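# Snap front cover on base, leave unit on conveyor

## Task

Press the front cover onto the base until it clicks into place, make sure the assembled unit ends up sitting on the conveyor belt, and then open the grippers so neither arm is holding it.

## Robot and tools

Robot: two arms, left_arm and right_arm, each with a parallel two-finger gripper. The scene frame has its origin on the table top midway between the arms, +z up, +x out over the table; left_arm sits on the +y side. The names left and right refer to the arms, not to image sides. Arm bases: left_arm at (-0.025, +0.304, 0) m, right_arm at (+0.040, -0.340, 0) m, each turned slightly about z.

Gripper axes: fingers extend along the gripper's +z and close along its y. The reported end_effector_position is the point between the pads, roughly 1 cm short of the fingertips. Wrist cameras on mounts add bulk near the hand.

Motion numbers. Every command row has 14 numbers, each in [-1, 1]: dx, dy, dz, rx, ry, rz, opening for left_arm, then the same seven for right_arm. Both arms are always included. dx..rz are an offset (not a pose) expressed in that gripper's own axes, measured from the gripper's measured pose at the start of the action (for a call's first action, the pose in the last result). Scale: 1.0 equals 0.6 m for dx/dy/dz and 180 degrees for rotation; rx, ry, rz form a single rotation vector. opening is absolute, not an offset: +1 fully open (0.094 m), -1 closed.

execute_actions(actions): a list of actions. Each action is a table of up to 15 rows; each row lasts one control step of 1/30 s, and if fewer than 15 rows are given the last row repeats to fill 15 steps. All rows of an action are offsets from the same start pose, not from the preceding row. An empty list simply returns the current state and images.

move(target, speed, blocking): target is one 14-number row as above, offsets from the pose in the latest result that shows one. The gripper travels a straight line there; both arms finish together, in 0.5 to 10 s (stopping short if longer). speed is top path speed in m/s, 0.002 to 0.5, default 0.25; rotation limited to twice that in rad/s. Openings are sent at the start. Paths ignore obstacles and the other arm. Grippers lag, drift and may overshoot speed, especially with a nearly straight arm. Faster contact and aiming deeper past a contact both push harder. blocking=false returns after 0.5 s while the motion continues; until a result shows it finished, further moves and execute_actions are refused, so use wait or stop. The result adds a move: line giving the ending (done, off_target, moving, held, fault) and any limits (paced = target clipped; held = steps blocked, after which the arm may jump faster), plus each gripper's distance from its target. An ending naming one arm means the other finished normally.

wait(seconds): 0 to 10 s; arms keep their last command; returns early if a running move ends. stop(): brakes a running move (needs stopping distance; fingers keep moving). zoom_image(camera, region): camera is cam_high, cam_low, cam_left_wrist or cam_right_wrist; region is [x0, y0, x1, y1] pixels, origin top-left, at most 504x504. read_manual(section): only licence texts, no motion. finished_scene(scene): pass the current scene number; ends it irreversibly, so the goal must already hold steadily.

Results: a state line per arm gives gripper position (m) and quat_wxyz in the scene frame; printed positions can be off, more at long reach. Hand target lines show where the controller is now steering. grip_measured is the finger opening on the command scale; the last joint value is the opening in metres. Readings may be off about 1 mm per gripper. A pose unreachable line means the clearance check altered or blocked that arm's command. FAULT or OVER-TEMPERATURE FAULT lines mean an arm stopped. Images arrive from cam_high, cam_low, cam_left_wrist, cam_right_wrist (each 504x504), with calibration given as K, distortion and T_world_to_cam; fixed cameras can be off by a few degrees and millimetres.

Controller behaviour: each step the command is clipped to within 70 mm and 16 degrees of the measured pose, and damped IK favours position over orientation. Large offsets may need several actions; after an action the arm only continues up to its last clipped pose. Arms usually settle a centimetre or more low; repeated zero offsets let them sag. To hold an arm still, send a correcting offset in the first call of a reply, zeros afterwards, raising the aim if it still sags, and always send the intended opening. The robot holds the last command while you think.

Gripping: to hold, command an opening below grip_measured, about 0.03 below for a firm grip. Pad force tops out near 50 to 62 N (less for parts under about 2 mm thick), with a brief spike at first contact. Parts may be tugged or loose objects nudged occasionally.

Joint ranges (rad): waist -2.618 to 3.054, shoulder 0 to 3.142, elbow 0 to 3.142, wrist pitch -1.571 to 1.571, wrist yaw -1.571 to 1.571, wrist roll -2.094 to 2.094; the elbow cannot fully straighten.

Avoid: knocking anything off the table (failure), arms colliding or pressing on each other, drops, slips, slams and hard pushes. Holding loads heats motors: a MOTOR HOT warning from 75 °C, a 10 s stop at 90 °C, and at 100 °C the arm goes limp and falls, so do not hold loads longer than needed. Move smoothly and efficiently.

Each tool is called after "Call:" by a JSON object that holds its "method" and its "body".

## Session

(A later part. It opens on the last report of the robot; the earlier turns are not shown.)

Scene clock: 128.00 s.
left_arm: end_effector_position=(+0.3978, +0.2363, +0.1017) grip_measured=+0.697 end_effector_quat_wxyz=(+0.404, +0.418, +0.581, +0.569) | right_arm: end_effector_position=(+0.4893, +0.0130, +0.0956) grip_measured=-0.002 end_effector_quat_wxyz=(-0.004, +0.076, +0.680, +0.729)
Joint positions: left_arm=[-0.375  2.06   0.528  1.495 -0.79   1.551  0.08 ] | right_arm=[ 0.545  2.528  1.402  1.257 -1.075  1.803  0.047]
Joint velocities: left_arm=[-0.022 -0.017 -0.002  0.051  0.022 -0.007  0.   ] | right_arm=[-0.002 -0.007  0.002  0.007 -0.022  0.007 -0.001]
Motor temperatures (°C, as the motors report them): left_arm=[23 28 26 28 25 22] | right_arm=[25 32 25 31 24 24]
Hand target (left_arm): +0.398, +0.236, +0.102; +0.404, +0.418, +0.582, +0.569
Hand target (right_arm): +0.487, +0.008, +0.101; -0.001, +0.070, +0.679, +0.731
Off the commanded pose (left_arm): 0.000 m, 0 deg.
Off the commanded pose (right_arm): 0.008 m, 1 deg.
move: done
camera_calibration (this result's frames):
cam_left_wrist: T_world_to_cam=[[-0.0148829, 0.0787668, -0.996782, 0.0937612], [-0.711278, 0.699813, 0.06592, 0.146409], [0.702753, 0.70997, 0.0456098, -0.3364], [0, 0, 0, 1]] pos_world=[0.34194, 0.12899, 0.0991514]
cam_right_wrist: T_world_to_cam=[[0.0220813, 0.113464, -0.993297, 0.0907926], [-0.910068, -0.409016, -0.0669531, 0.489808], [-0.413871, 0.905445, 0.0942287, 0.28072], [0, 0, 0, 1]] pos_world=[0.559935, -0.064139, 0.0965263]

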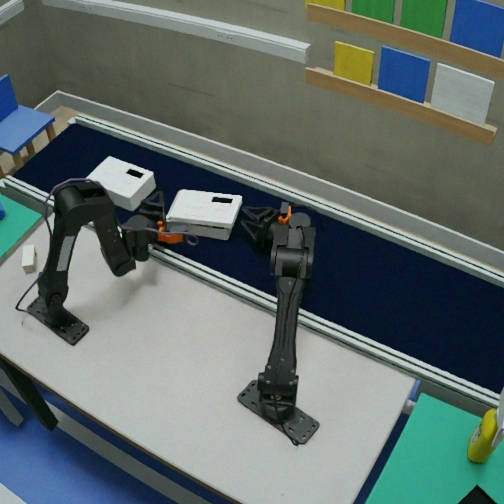

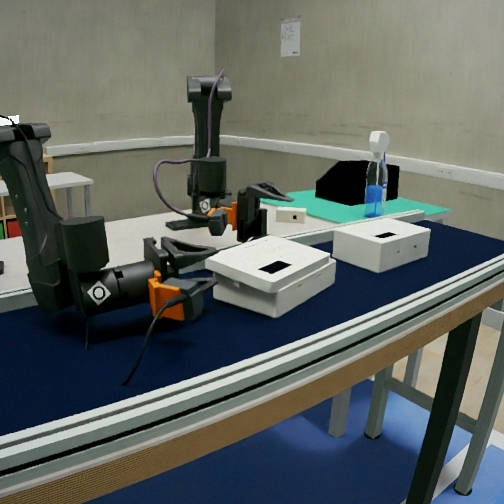

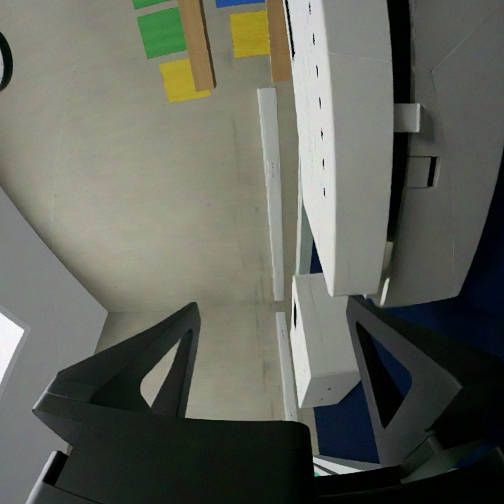

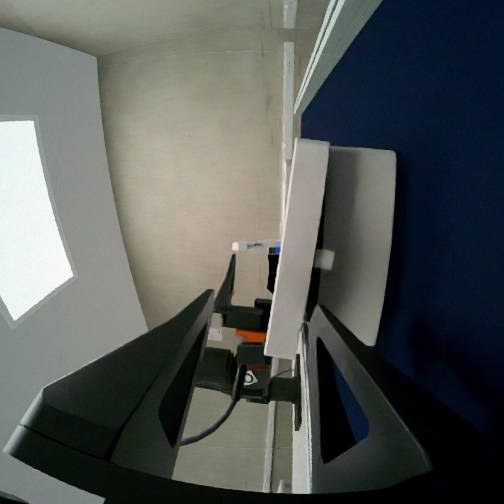

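Call:
{"method": "move", "body": {"target": [0,0,0,0,0,0,0.7, 0,-0.02,0.035,0,0,0,0.2], "speed": 0.04}}

Call:
{"method": "move", "body": {"target": [0,0,0,0,0,0,0.7, 0,-0.015,0,0,0,0,-1]}}

Call:
{"method": "move", "body": {"target": [0,0,0,0,0,0,0.7, -0.015,0.05,0,0,0,0,-1], "speed": 0.03}}

Call:
{"method": "move", "body": {"target": [-0.03,0,0,0,0,0,0.7, 0,0.015,0,0,0,0,-1], "speed": 0.03}}

Call:
{"method": "zoom_image", "body": {"camera": "cam_low", "region": [150, 200, 350, 330]}}

Scene clock: 129.17 s.
left_arm: end_effector_position=(+0.3978, +0.2363, +0.1017) grip_measured=+0.697 end_effector_quat_wxyz=(+0.403, +0.419, +0.581, +0.569) | right_arm: end_effector_position=(+0.4858, +0.0287, +0.0844) grip_measured=+0.198 end_effector_quat_wxyz=(-0.011, +0.079, +0.681, +0.727)
Joint positions: left_arm=[-0.375  2.06   0.528  1.495 -0.79   1.553  0.08 ] | right_arm=[ 0.578  2.565  1.429  1.254 -1.048  1.803  0.056]
Joint velocities: left_arm=[-0.017 -0.007 -0.007 -0.037 -0.007 -0.007  0.001] | right_arm=[ 0.012 -0.017 -0.022 -0.022 -0.007 -0.022 -0.   ]
Motor temperatures (°C, as the motors report them): left_arm=[23 28 26 28 25 22] | right_arm=[25 32 26 31 24 24]
Hand target (left_arm): +0.398, +0.236, +0.102; +0.404, +0.419, +0.581, +0.569
Hand target (right_arm): +0.489, +0.035, +0.085; -0.004, +0.076, +0.680, +0.729
Off the commanded pose (left_arm): 0.000 m, 0 deg.
Off the commanded pose (right_arm): 0.008 m, 1 deg.
move: done
camera_calibration (this result's frames):
cam_left_wrist: T_world_to_cam=[[-0.0153727, 0.0802056, -0.99666, 0.0936036], [-0.711217, 0.699746, 0.0672816, 0.146262], [0.702805, 0.709875, 0.0462866, -0.336467], [0, 0, 0, 1]] pos_world=[0.341934, 0.128996, 0.0990241]
cam_right_wrist: T_world_to_cam=[[0.0068175, 0.111398, -0.993753, 0.0854093], [-0.908644, -0.414238, -0.0526688, 0.490505], [-0.417517, 0.903326, 0.0983966, 0.267648], [0, 0, 0, 1]] pos_world=[0.55686, -0.0481019, 0.0843744]

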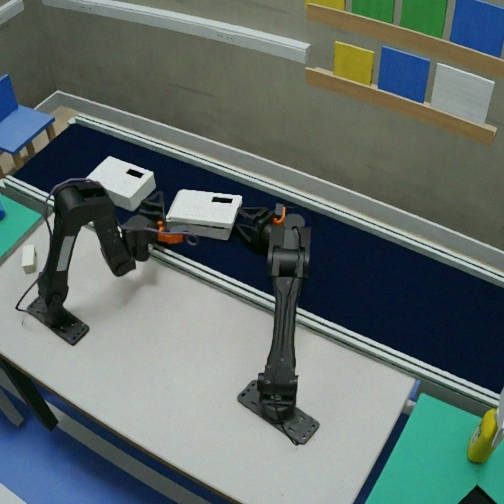

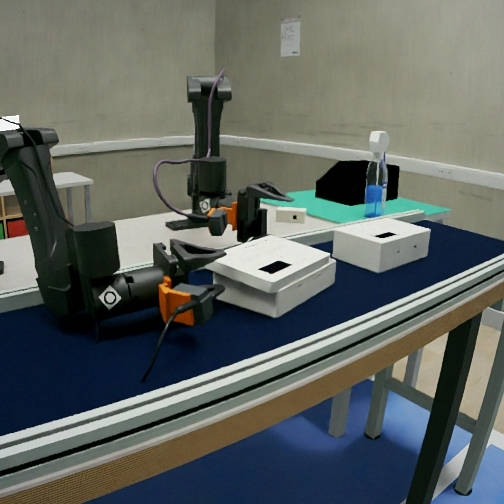

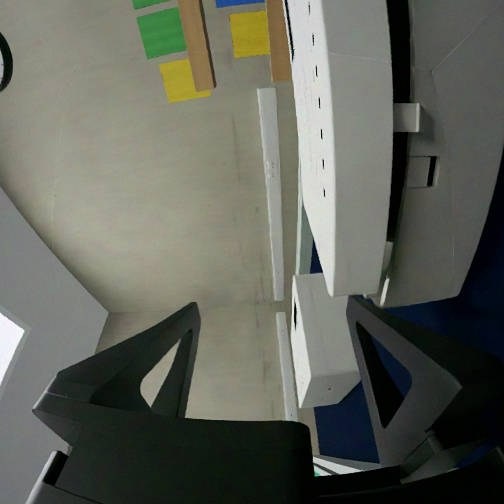

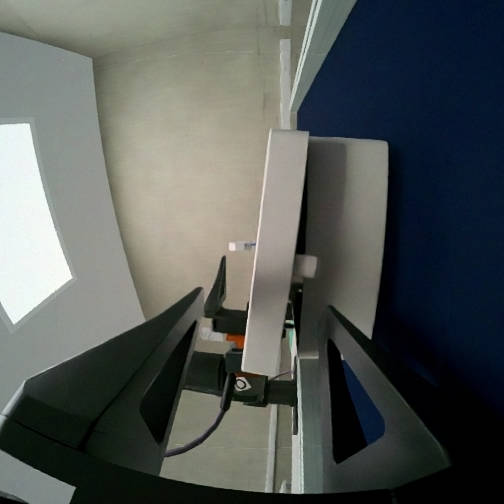

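Scene clock: 129.87 s.
left_arm: end_effector_position=(+0.3978, +0.2363, +0.1017) grip_measured=+0.697 end_effector_quat_wxyz=(+0.403, +0.419, +0.581, +0.570) | right_arm: end_effector_position=(+0.4854, +0.0285, +0.0817) grip_measured=-0.986 end_effector_quat_wxyz=(-0.010, +0.078, +0.681, +0.728)
Joint positions: left_arm=[-0.375  2.06   0.528  1.495 -0.79   1.554  0.08 ] | right_arm=[ 0.578  2.573  1.429  1.264 -1.048  1.803  0.001]
Joint velocities: left_arm=[-0.002  0.002  0.007 -0.081  0.007 -0.037 -0.   ] | right_arm=[-0.007 -0.007 -0.017 -0.022 -0.022  0.007  0.   ]
Motor temperatures (°C, as the motors report them): left_arm=[23 28 26 28 25 22] | right_arm=[25 32 26 31 24 24]
Hand target (left_arm): +0.398, +0.236, +0.102; +0.403, +0.419, +0.581, +0.569
Hand target (right_arm): +0.484, +0.029, +0.075; -0.011, +0.079, +0.682, +0.727
Off the commanded pose (left_arm): 0.000 m, 0 deg.
Off the commanded pose (right_arm): 0.006 m, 0 deg.
move: done
camera_calibration (this result's frames):
cam_left_wrist: T_world_to_cam=[[-0.0157399, 0.0812846, -0.996567, 0.0934852], [-0.71117, 0.699694, 0.0683026, 0.146152], [0.702844, 0.709803, 0.046794, -0.336517], [0, 0, 0, 1]] pos_world=[0.34193, 0.129001, 0.0989286]
cam_right_wrist: T_world_to_cam=[[0.00889498, 0.112323, -0.993632, 0.0817343], [-0.908531, -0.414187, -0.0549542, 0.490017], [-0.417722, 0.903234, 0.0983651, 0.268009], [0, 0, 0, 1]] pos_world=[0.556422, -0.048297, 0.0817796]

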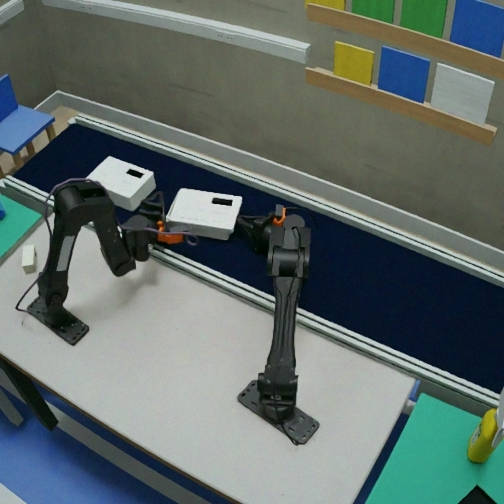

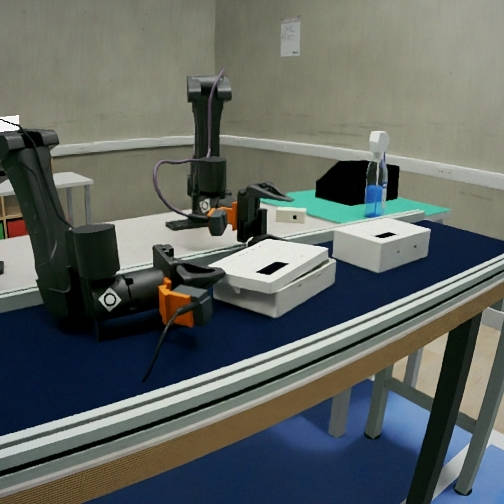

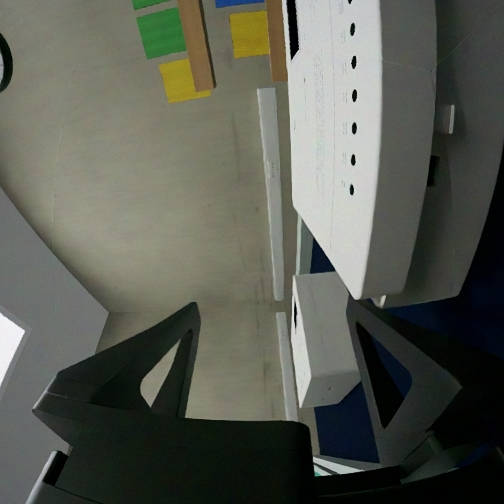

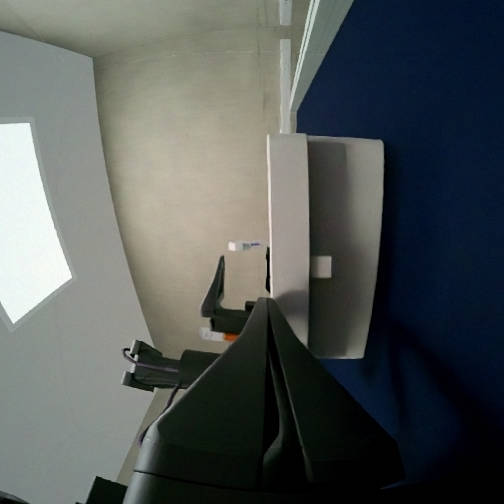

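Scene clock: 131.13 s.
left_arm: end_effector_position=(+0.3978, +0.2363, +0.1017) grip_measured=+0.697 end_effector_quat_wxyz=(+0.402, +0.420, +0.581, +0.570) | right_arm: end_effector_position=(+0.4869, +0.0295, +0.0893) grip_measured=-0.986 end_effector_quat_wxyz=(-0.024, +0.091, +0.687, +0.721)
Joint positions: left_arm=[-0.375  2.06   0.528  1.495 -0.79   1.555  0.08 ] | right_arm=[ 0.578  2.536  1.429  1.186 -1.051  1.806  0.001]
Joint velocities: left_arm=[ 0.002  0.007  0.017 -0.037  0.007 -0.051 -0.   ] | right_arm=[ 0.002  0.012 -0.007 -0.081  0.007  0.022  0.001]
Motor temperatures (°C, as the motors report them): left_arm=[23 28 26 28 25 22] | right_arm=[25 32 26 31 24 24]
Hand target (left_arm): +0.398, +0.236, +0.102; +0.403, +0.419, +0.581, +0.570
Hand target (right_arm): +0.498, +0.025, +0.110; -0.010, +0.078, +0.681, +0.728
Off the commanded pose (left_arm): 0.000 m, 0 deg.
Off the commanded pose (right_arm): 0.024 m, 2 deg.
move: off_target (right_arm)
camera_calibration (this result's frames):
cam_left_wrist: T_world_to_cam=[[-0.0162295, 0.0827231, -0.99644, 0.0933271], [-0.711108, 0.699623, 0.0696639, 0.146006], [0.702896, 0.709707, 0.0474705, -0.336584], [0, 0, 0, 1]] pos_world=[0.341924, 0.129007, 0.0988014]
cam_right_wrist: T_world_to_cam=[[-0.0307283, 0.0958322, -0.994923, 0.109028], [-0.908221, -0.418312, -0.0122418, 0.48845], [-0.417362, 0.903234, 0.0998908, 0.266641], [0, 0, 0, 1]] pos_world=[0.558257, -0.0469624, 0.0878193]

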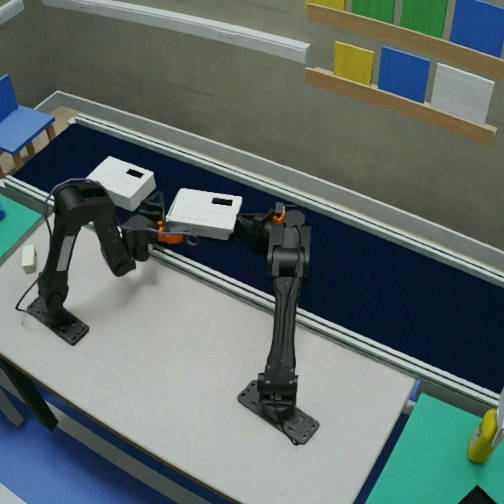

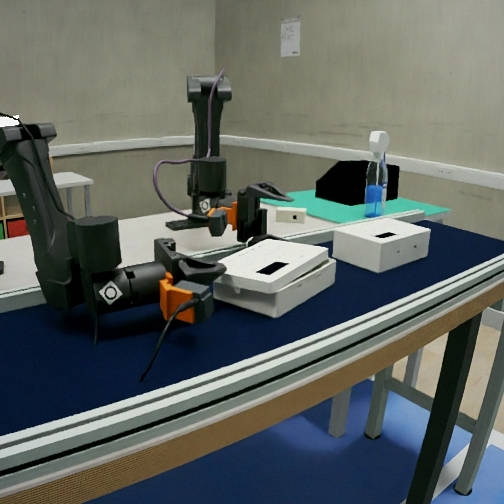

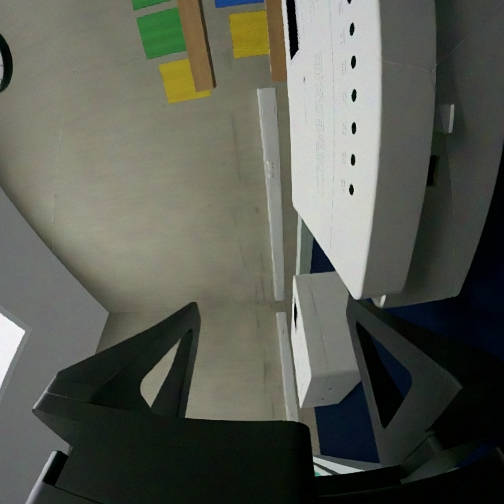

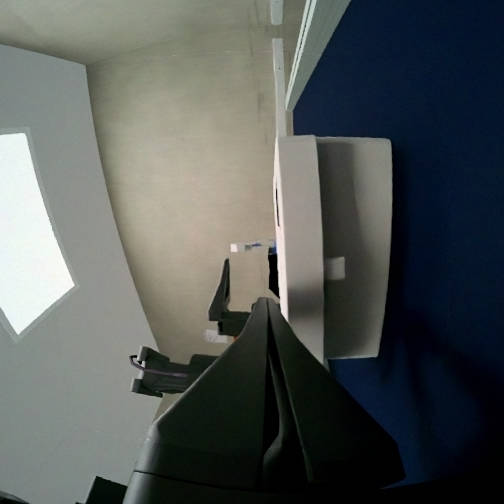

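Scene clock: 132.00 s.
left_arm: end_effector_position=(+0.4000, +0.2271, +0.1038) grip_measured=+0.698 end_effector_quat_wxyz=(+0.401, +0.416, +0.581, +0.574) | right_arm: end_effector_position=(+0.4870, +0.0296, +0.0875) grip_measured=-0.986 end_effector_quat_wxyz=(-0.028, +0.095, +0.688, +0.718)
Joint positions: left_arm=[-0.405  2.068  0.559  1.478 -0.83   1.559  0.08 ] | right_arm=[ 0.578  2.536  1.429  1.175 -1.051  1.806  0.001]
Joint velocities: left_arm=[ 0.007 -0.027 -0.002  0.007  0.022  0.007 -0.001] | right_arm=[-0.027  0.002 -0.012 -0.037 -0.081  0.007  0.   ]
Motor temperatures (°C, as the motors report them): left_arm=[23 28 26 28 25 22] | right_arm=[25 32 26 31 24 24]
Hand target (left_arm): +0.404, +0.219, +0.101; +0.402, +0.420, +0.580, +0.570
Hand target (right_arm): +0.488, +0.029, +0.098; -0.024, +0.091, +0.687, +0.721
Off the commanded pose (left_arm): 0.009 m, 1 deg.
Off the commanded pose (right_arm): 0.011 m, 1 deg.
move: off_target (right_arm)
camera_calibration (this result's frames):
cam_left_wrist: T_world_to_cam=[[-0.0119629, 0.0844243, -0.996358, 0.0940488], [-0.718548, 0.692216, 0.0672807, 0.158833], [0.695375, 0.716736, 0.052382, -0.330812], [0, 0, 0, 1]] pos_world=[0.345292, 0.119218, 0.100348]
cam_right_wrist: T_world_to_cam=[[-0.041129, 0.0911975, -0.994983, 0.112431], [-0.908289, -0.418343, -0.000798759, 0.487593], [-0.416317, 0.903699, 0.10004, 0.266288], [0, 0, 0, 1]] pos_world=[0.55836, -0.0469164, 0.0856169]

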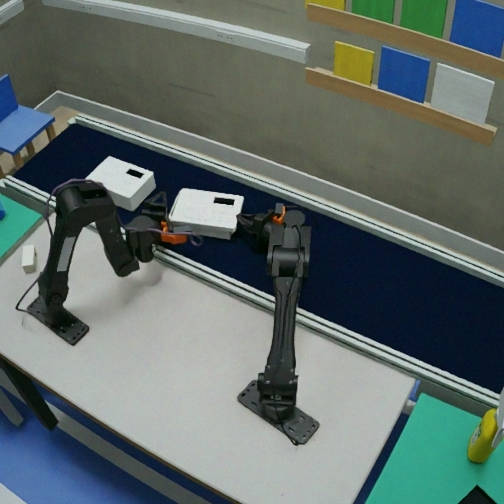

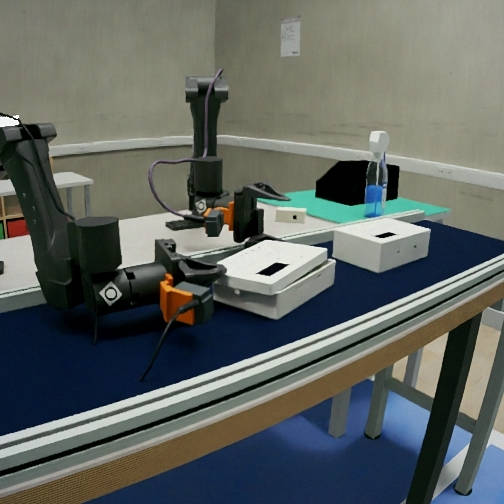

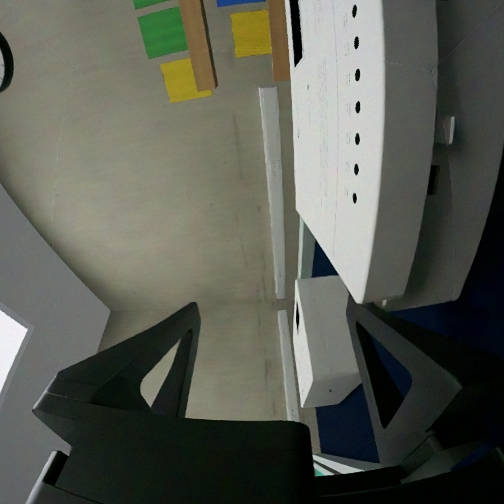

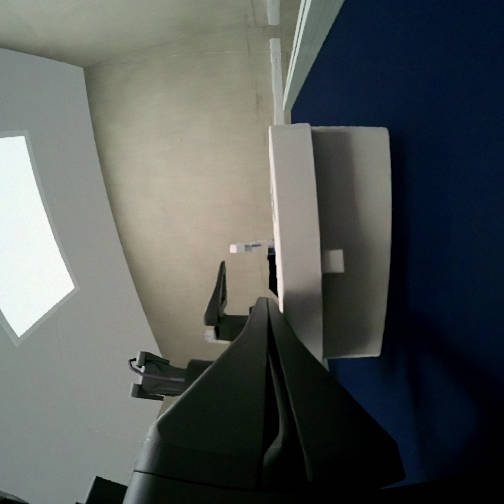

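Region (150, 200, 350, 330) of cam_low's 504x504 image, scaled by 2.520, with more detail than that image has; it fills the top 328 rows of this view, and the rest is white.

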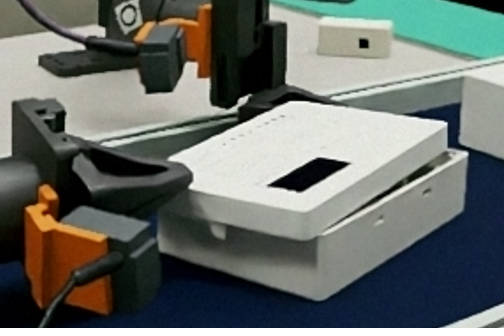

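Call:
{"method": "move", "body": {"target": [0,0,0,0,0,0,0.7, 0,-0.01,-0.04,0,0,0,0.3]}}

Call:
{"method": "move", "body": {"target": [0,0,0,0,0,0,0.7, 0,-0.01,0.06,0,0,0,0.3], "speed": 0.04}}

Call:
{"method": "move", "body": {"target": [0,0,0,0,0,0,0.7, 0,-0.015,0,0,0,0,-1]}}

Scene clock: 133.80 s.
left_arm: end_effector_position=(+0.3999, +0.2275, +0.1036) grip_measured=+0.698 end_effector_quat_wxyz=(+0.398, +0.416, +0.581, +0.575) | right_arm: end_effector_position=(+0.4897, +0.0095, +0.0884) grip_measured=+0.298 end_effector_quat_wxyz=(-0.015, +0.091, +0.684, +0.723)
Joint positions: left_arm=[-0.405  2.068  0.559  1.478 -0.832  1.563  0.08 ] | right_arm=[ 0.539  2.528  1.39   1.236 -1.077  1.811  0.061]
Joint velocities: left_arm=[ 0.012 -0.007 -0.002 -0.007 -0.022  0.007 -0.001] | right_arm=[-0.007 -0.002 -0.022 -0.007  0.022  0.066  0.001]
Motor temperatures (°C, as the motors report them): left_arm=[23 28 26 28 25 22] | right_arm=[25 33 26 31 24 24]
Hand target (left_arm): +0.400, +0.227, +0.104; +0.400, +0.416, +0.581, +0.574
Hand target (right_arm): +0.484, +0.006, +0.081; -0.028, +0.095, +0.689, +0.718
Off the commanded pose (left_arm): 0.000 m, 0 deg.
Off the commanded pose (right_arm): 0.010 m, 2 deg.
move: done
camera_calibration (this result's frames):
cam_left_wrist: T_world_to_cam=[[-0.0140629, 0.0883966, -0.995986, 0.0937767], [-0.71994, 0.69035, 0.0714358, 0.159024], [0.693894, 0.718055, 0.0539319, -0.330852], [0, 0, 0, 1]] pos_world=[0.345383, 0.119498, 0.0998838]
cam_right_wrist: T_world_to_cam=[[-0.016224, 0.101679, -0.994685, 0.103012], [-0.913738, -0.405436, -0.026541, 0.48642], [-0.40598, 0.908451, 0.0994861, 0.280406], [0, 0, 0, 1]] pos_world=[0.559971, -0.0679969, 0.0874779]

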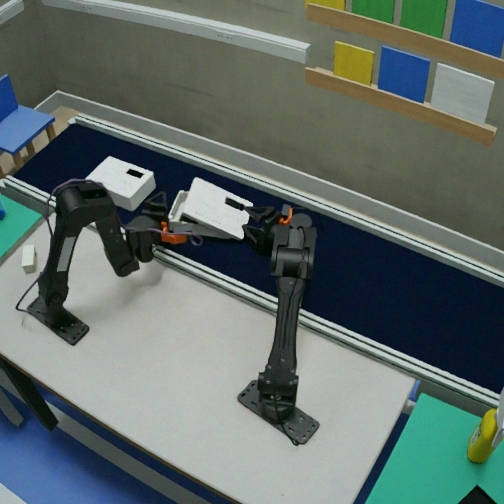

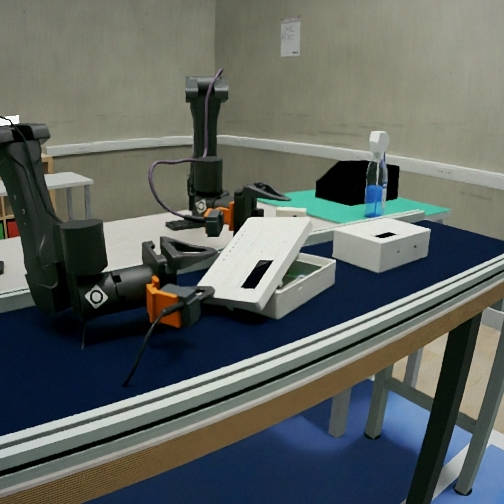

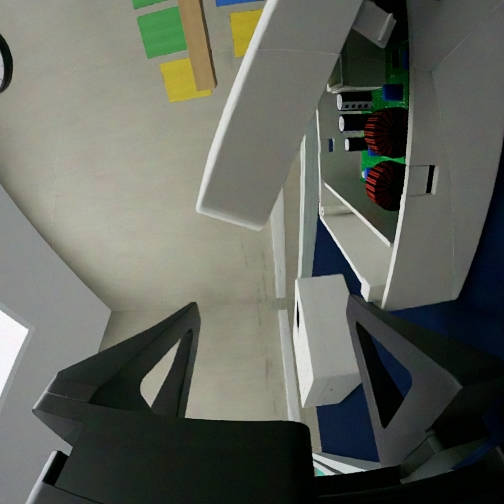

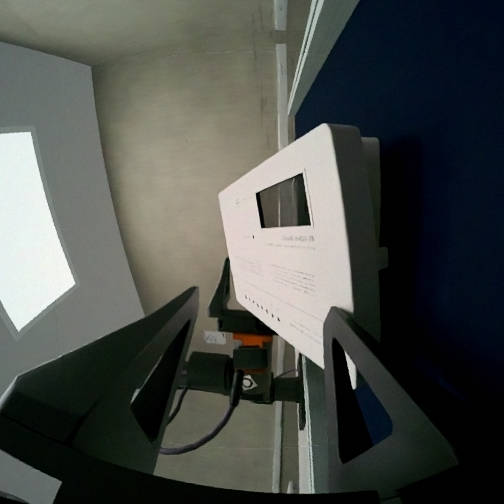

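Scene clock: 135.07 s.
left_arm: end_effector_position=(+0.3995, +0.2286, +0.1036) grip_measured=+0.698 end_effector_quat_wxyz=(+0.395, +0.416, +0.581, +0.578) | right_arm: end_effector_position=(+0.4965, +0.0315, +0.0977) grip_measured=+0.298 end_effector_quat_wxyz=(+0.002, +0.087, +0.676, +0.732)
Joint positions: left_arm=[-0.405  2.068  0.559  1.478 -0.839  1.569  0.08 ] | right_arm=[ 0.58   2.551  1.46   1.225 -1.014  1.811  0.061]
Joint velocities: left_arm=[-0.002 -0.007 -0.007 -0.037 -0.051 -0.007  0.   ] | right_arm=[-0.007 -0.007 -0.002 -0.037 -0.022 -0.051 -0.001]
Motor temperatures (°C, as the motors report them): left_arm=[23 28 26 29 25 22] | right_arm=[25 32 26 31 24 24]
Hand target (left_arm): +0.400, +0.228, +0.104; +0.398, +0.416, +0.581, +0.575
Hand target (right_arm): +0.491, +0.045, +0.084; -0.015, +0.092, +0.684, +0.724
Off the commanded pose (left_arm): 0.001 m, 1 deg.
Off the commanded pose (right_arm): 0.020 m, 2 deg.
move: off_target (right_arm)
camera_calibration (this result's frames):
cam_left_wrist: T_world_to_cam=[[-0.0167654, 0.0945588, -0.995378, 0.0933057], [-0.724408, 0.685026, 0.0772774, 0.160326], [0.689167, 0.722356, 0.0570144, -0.330808], [0, 0, 0, 1]] pos_world=[0.345688, 0.120311, 0.0993457]
cam_right_wrist: T_world_to_cam=[[0.0156974, 0.121998, -0.992406, 0.0934026], [-0.920407, -0.386011, -0.0620117, 0.507969], [-0.390645, 0.914391, 0.106229, 0.253759], [0, 0, 0, 1]] pos_world=[0.565202, -0.0473485, 0.0972368]

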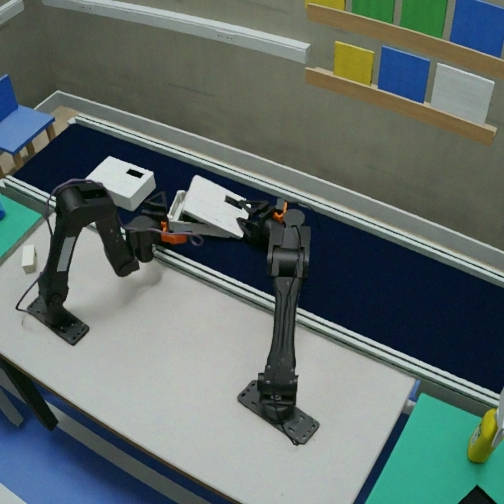

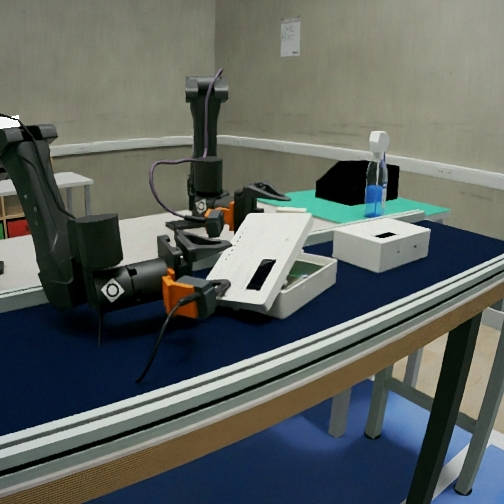

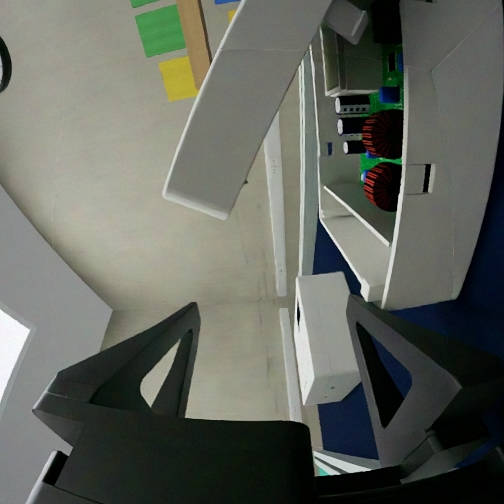

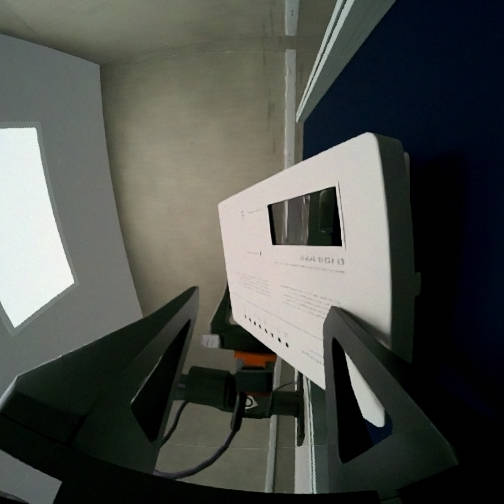

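Scene clock: 135.83 s.
left_arm: end_effector_position=(+0.3994, +0.2287, +0.1037) grip_measured=+0.698 end_effector_quat_wxyz=(+0.394, +0.417, +0.580, +0.578) | right_arm: end_effector_position=(+0.4961, +0.0313, +0.0910) grip_measured=-0.986 end_effector_quat_wxyz=(-0.001, +0.090, +0.677, +0.730)
Joint positions: left_arm=[-0.405  2.068  0.559  1.478 -0.84   1.572  0.08 ] | right_arm=[ 0.58   2.565  1.46   1.23  -1.014  1.811  0.001]
Joint velocities: left_arm=[-0.007 -0.012  0.012 -0.007  0.007  0.051  0.   ] | right_arm=[-0.002 -0.002 -0.007  0.081 -0.037 -0.051 -0.001]
Motor temperatures (°C, as the motors report them): left_arm=[23 28 26 29 25 22] | right_arm=[25 32 26 31 24 24]
Hand target (left_arm): +0.399, +0.229, +0.104; +0.395, +0.416, +0.581, +0.578
Hand target (right_arm): +0.495, +0.032, +0.089; +0.002, +0.087, +0.676, +0.731
Off the commanded pose (left_arm): 0.000 m, 0 deg.
Off the commanded pose (right_arm): 0.002 m, 1 deg.
move: done
camera_calibration (this result's frames):
cam_left_wrist: T_world_to_cam=[[-0.0175719, 0.0967034, -0.995158, 0.0931097], [-0.724575, 0.684616, 0.079321, 0.160214], [0.688972, 0.72246, 0.0580388, -0.33089], [0, 0, 0, 1]] pos_world=[0.345697, 0.120366, 0.0991551]
cam_right_wrist: T_world_to_cam=[[0.00775005, 0.118435, -0.992932, 0.0908618], [-0.920869, -0.386218, -0.0532549, 0.506552], [-0.389795, 0.914772, 0.10607, 0.254062], [0, 0, 0, 1]] pos_world=[0.564796, -0.0475306, 0.0902477]

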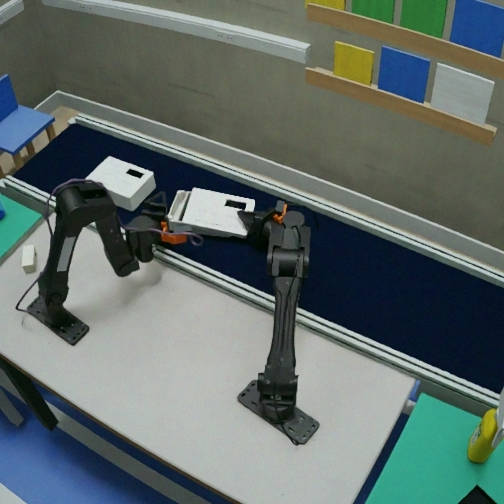

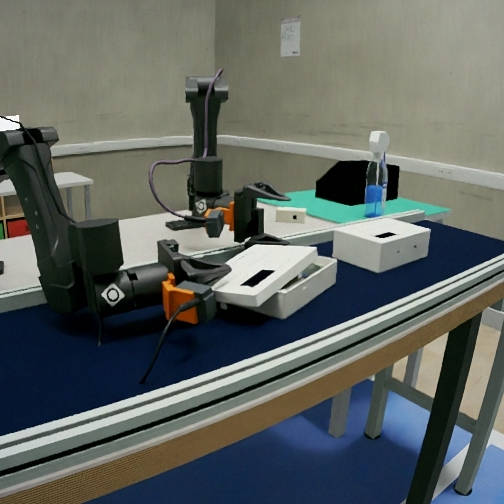

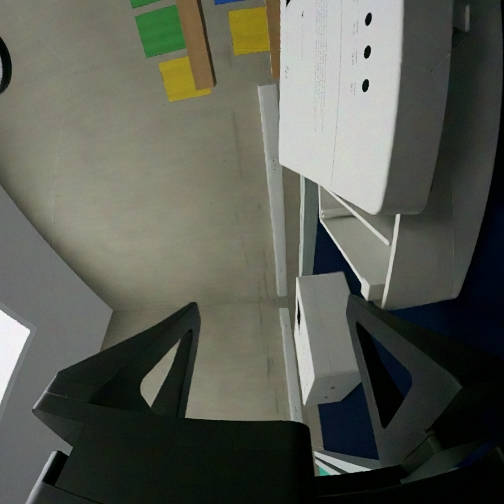

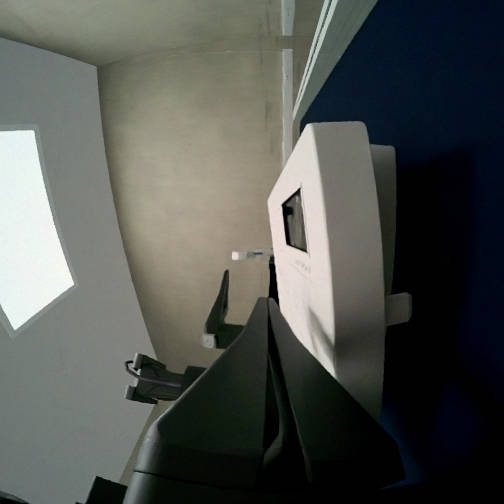

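Call:
{"method": "move", "body": {"target": [0,0,0,0,0,0,0.7, 0,0.04,-0.03,0,0,0,-1]}}

Call:
{"method": "move", "body": {"target": [0,0,0,0,0,0,0.7, 0,0,-0.08,0,0,0,-1]}}

Call:
{"method": "move", "body": {"target": [0,0,0,0,0,0,0.7, 0.03,-0.05,0,0,0,0,0.4]}}

Scene clock: 136.77 s.
left_arm: end_effector_position=(+0.3994, +0.2287, +0.1037) grip_measured=+0.698 end_effector_quat_wxyz=(+0.393, +0.417, +0.580, +0.578) | right_arm: end_effector_position=(+0.5007, +0.0158, +0.1155) grip_measured=-0.986 end_effector_quat_wxyz=(+0.008, +0.085, +0.674, +0.734)
Joint positions: left_arm=[-0.405  2.068  0.559  1.478 -0.84   1.573  0.08 ] | right_arm=[ 0.548  2.501  1.435  1.22  -1.041  1.819  0.001]
Joint velocities: left_arm=[-0.007  0.002 -0.007 -0.022  0.007 -0.022  0.   ] | right_arm=[ 0.007 -0.007  0.002  0.051  0.007 -0.037  0.   ]
Motor temperatures (°C, as the motors report them): left_arm=[23 28 26 29 25 22] | right_arm=[25 33 26 31 24 24]
Hand target (left_arm): +0.399, +0.229, +0.104; +0.394, +0.417, +0.580, +0.578
Hand target (right_arm): +0.497, +0.012, +0.114; -0.001, +0.090, +0.677, +0.730
Off the commanded pose (left_arm): 0.000 m, 0 deg.
Off the commanded pose (right_arm): 0.006 m, 1 deg.
move: done
camera_calibration (this result's frames):
cam_left_wrist: T_world_to_cam=[[-0.0180892, 0.09813, -0.995009, 0.0929747], [-0.724511, 0.684525, 0.080681, 0.160068], [0.689026, 0.722354, 0.0587137, -0.330957], [0, 0, 0, 1]] pos_world=[0.345691, 0.120374, 0.0990279]
cam_right_wrist: T_world_to_cam=[[0.0281112, 0.127396, -0.991453, 0.106537], [-0.921806, -0.380326, -0.0750062, 0.50898], [-0.386631, 0.916036, 0.106743, 0.265756], [0, 0, 0, 1]] pos_world=[0.568935, -0.0634359, 0.115436]

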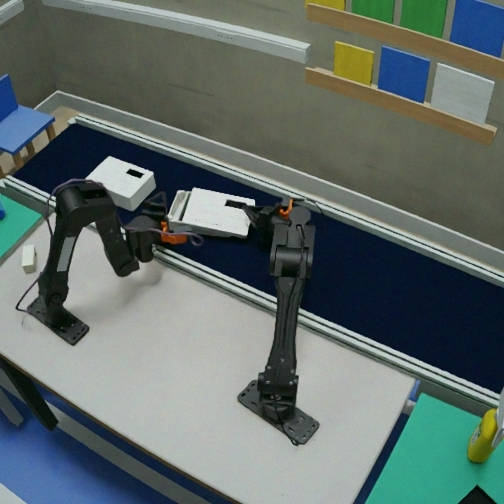

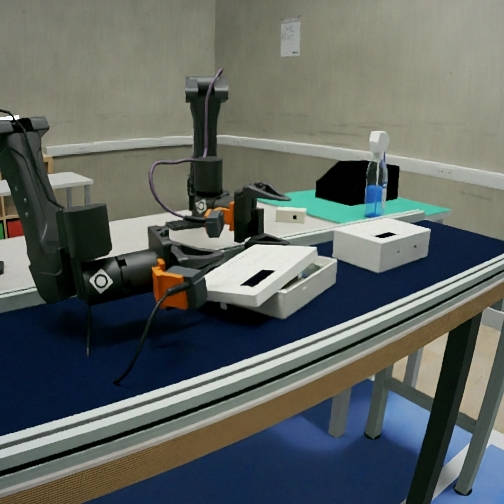

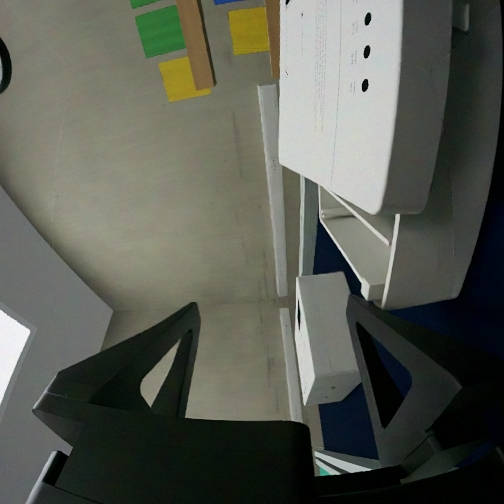

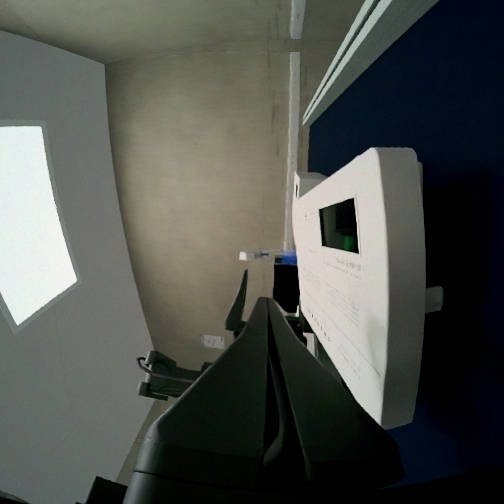

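Scene clock: 137.77 s.
left_arm: end_effector_position=(+0.3994, +0.2287, +0.1037) grip_measured=+0.698 end_effector_quat_wxyz=(+0.393, +0.418, +0.580, +0.579) | right_arm: end_effector_position=(+0.5011, -0.0315, +0.1056) grip_measured=-0.986 end_effector_quat_wxyz=(+0.008, +0.094, +0.675, +0.732)
Joint positions: left_arm=[-0.405  2.068  0.559  1.478 -0.84   1.575  0.08 ] | right_arm=[ 0.453  2.485  1.34   1.31  -1.122  1.848  0.001]
Joint velocities: left_arm=[ 0.002 -0.002 -0.032 -0.022  0.007  0.051  0.   ] | right_arm=[ 0.007 -0.017 -0.017  0.081 -0.007 -0.051 -0.   ]
Motor temperatures (°C, as the motors report them): left_arm=[23 28 26 29 25 22] | right_arm=[25 33 26 31 24 24]
Hand target (left_arm): +0.399, +0.229, +0.104; +0.393, +0.417, +0.580, +0.578
Hand target (right_arm): +0.495, -0.032, +0.112; +0.008, +0.085, +0.674, +0.734
Off the commanded pose (left_arm): 0.000 m, 0 deg.
Off the commanded pose (right_arm): 0.009 m, 1 deg.
move: done
camera_calibration (this result's frames):
cam_left_wrist: T_world_to_cam=[[-0.0186064, 0.0995564, -0.994858, 0.0928393], [-0.724446, 0.684432, 0.0820408, 0.159922], [0.689081, 0.722247, 0.0593884, -0.331024], [0, 0, 0, 1]] pos_world=[0.345685, 0.120383, 0.0989008]
cam_right_wrist: T_world_to_cam=[[0.0162476, 0.122887, -0.992288, 0.108583], [-0.927456, -0.368944, -0.0608769, 0.492292], [-0.373579, 0.921292, 0.107978, 0.303788], [0, 0, 0, 1]] pos_world=[0.568304, -0.111593, 0.104912]

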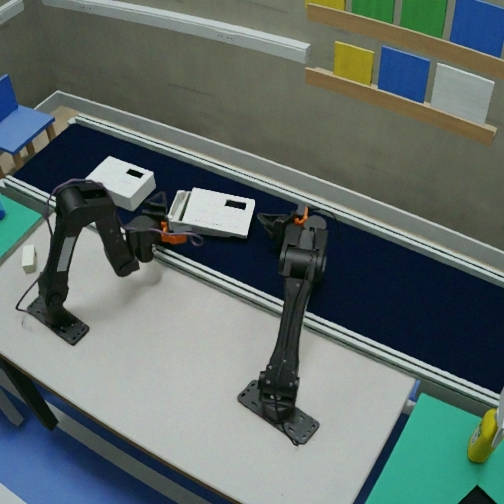

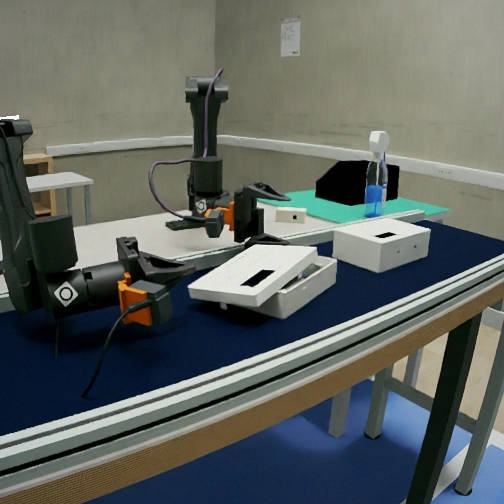

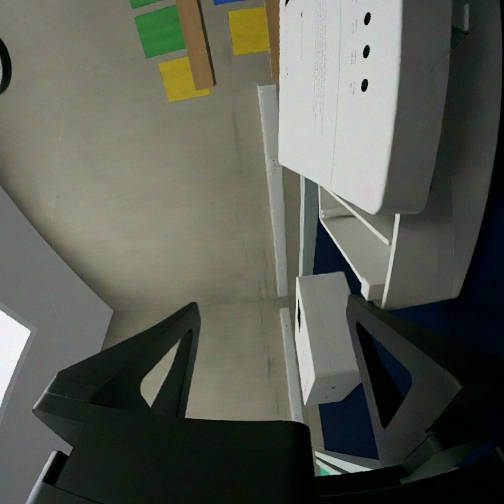

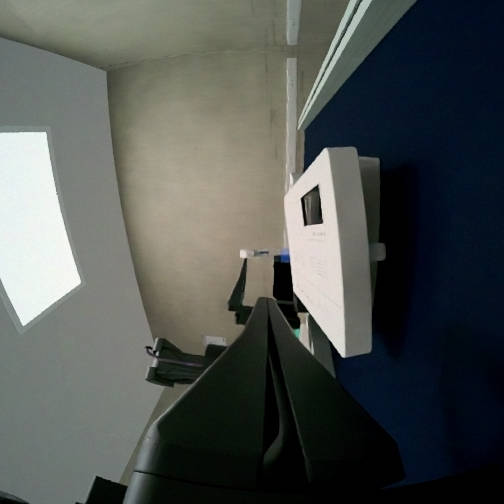

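Scene clock: 138.57 s.
left_arm: end_effector_position=(+0.3994, +0.2287, +0.1037) grip_measured=+0.698 end_effector_quat_wxyz=(+0.393, +0.418, +0.580, +0.579) | right_arm: end_effector_position=(+0.4851, -0.0301, +0.0873) grip_measured=+0.398 end_effector_quat_wxyz=(+0.008, +0.091, +0.674, +0.733)
Joint positions: left_arm=[-0.405  2.068  0.559  1.478 -0.84   1.576  0.08 ] | right_arm=[ 0.466  2.514  1.278  1.405 -1.112  1.847  0.066]
Joint velocities: left_arm=[ 0.017 -0.002 -0.017 -0.051 -0.007 -0.022 -0.001] | right_arm=[-0.022  0.002  0.017  0.022 -0.007  0.022 -0.   ]
Motor temperatures (°C, as the motors report them): left_arm=[23 28 26 29 25 22] | right_arm=[25 33 26 31 24 24]
Hand target (left_arm): +0.399, +0.229, +0.104; +0.393, +0.418, +0.580, +0.579
Hand target (right_arm): +0.480, -0.027, +0.078; +0.008, +0.094, +0.675, +0.732
Off the commanded pose (left_arm): 0.000 m, 0 deg.
Off the commanded pose (right_arm): 0.011 m, 0 deg.
move: off_target (right_arm)
camera_calibration (this result's frames):
cam_left_wrist: T_world_to_cam=[[-0.0191235, 0.100983, -0.994704, 0.0927038], [-0.72438, 0.684337, 0.0834005, 0.159777], [0.689135, 0.722139, 0.0600629, -0.331092], [0, 0, 0, 1]] pos_world=[0.345679, 0.120391, 0.0987737]
cam_right_wrist: T_world_to_cam=[[0.0207896, 0.125804, -0.991837, 0.0883595], [-0.925836, -0.372014, -0.066592, 0.476474], [-0.377354, 0.919663, 0.10874, 0.300236], [0, 0, 0, 1]] pos_world=[0.552595, -0.109977, 0.08672]

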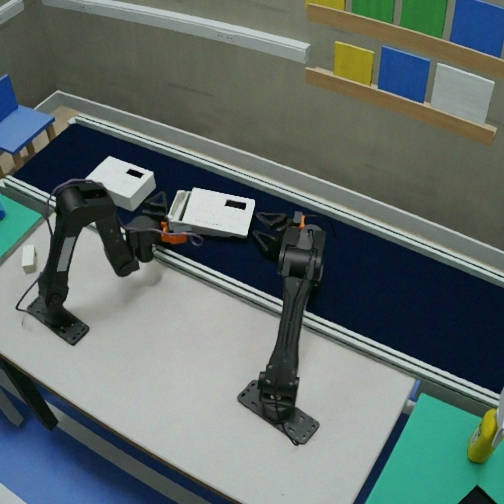

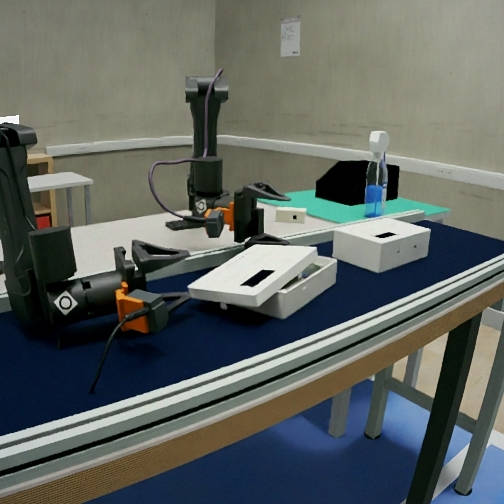

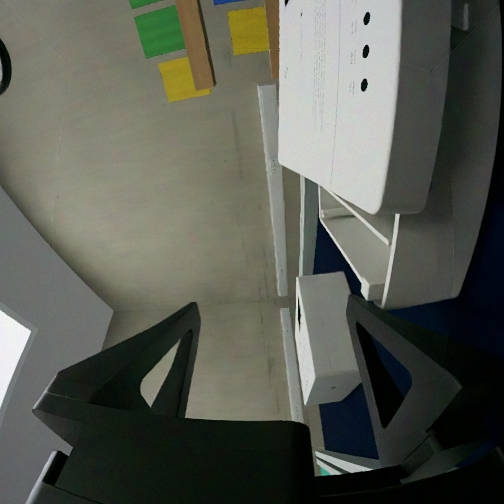

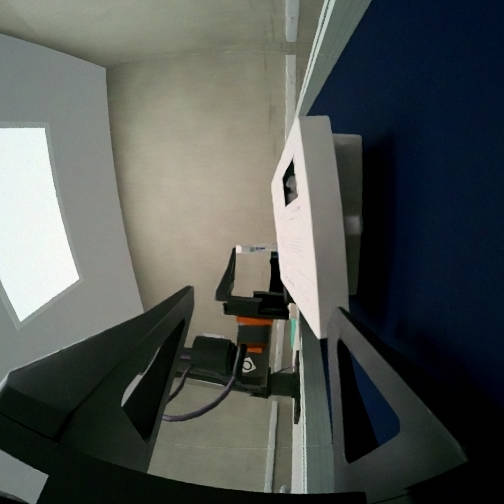

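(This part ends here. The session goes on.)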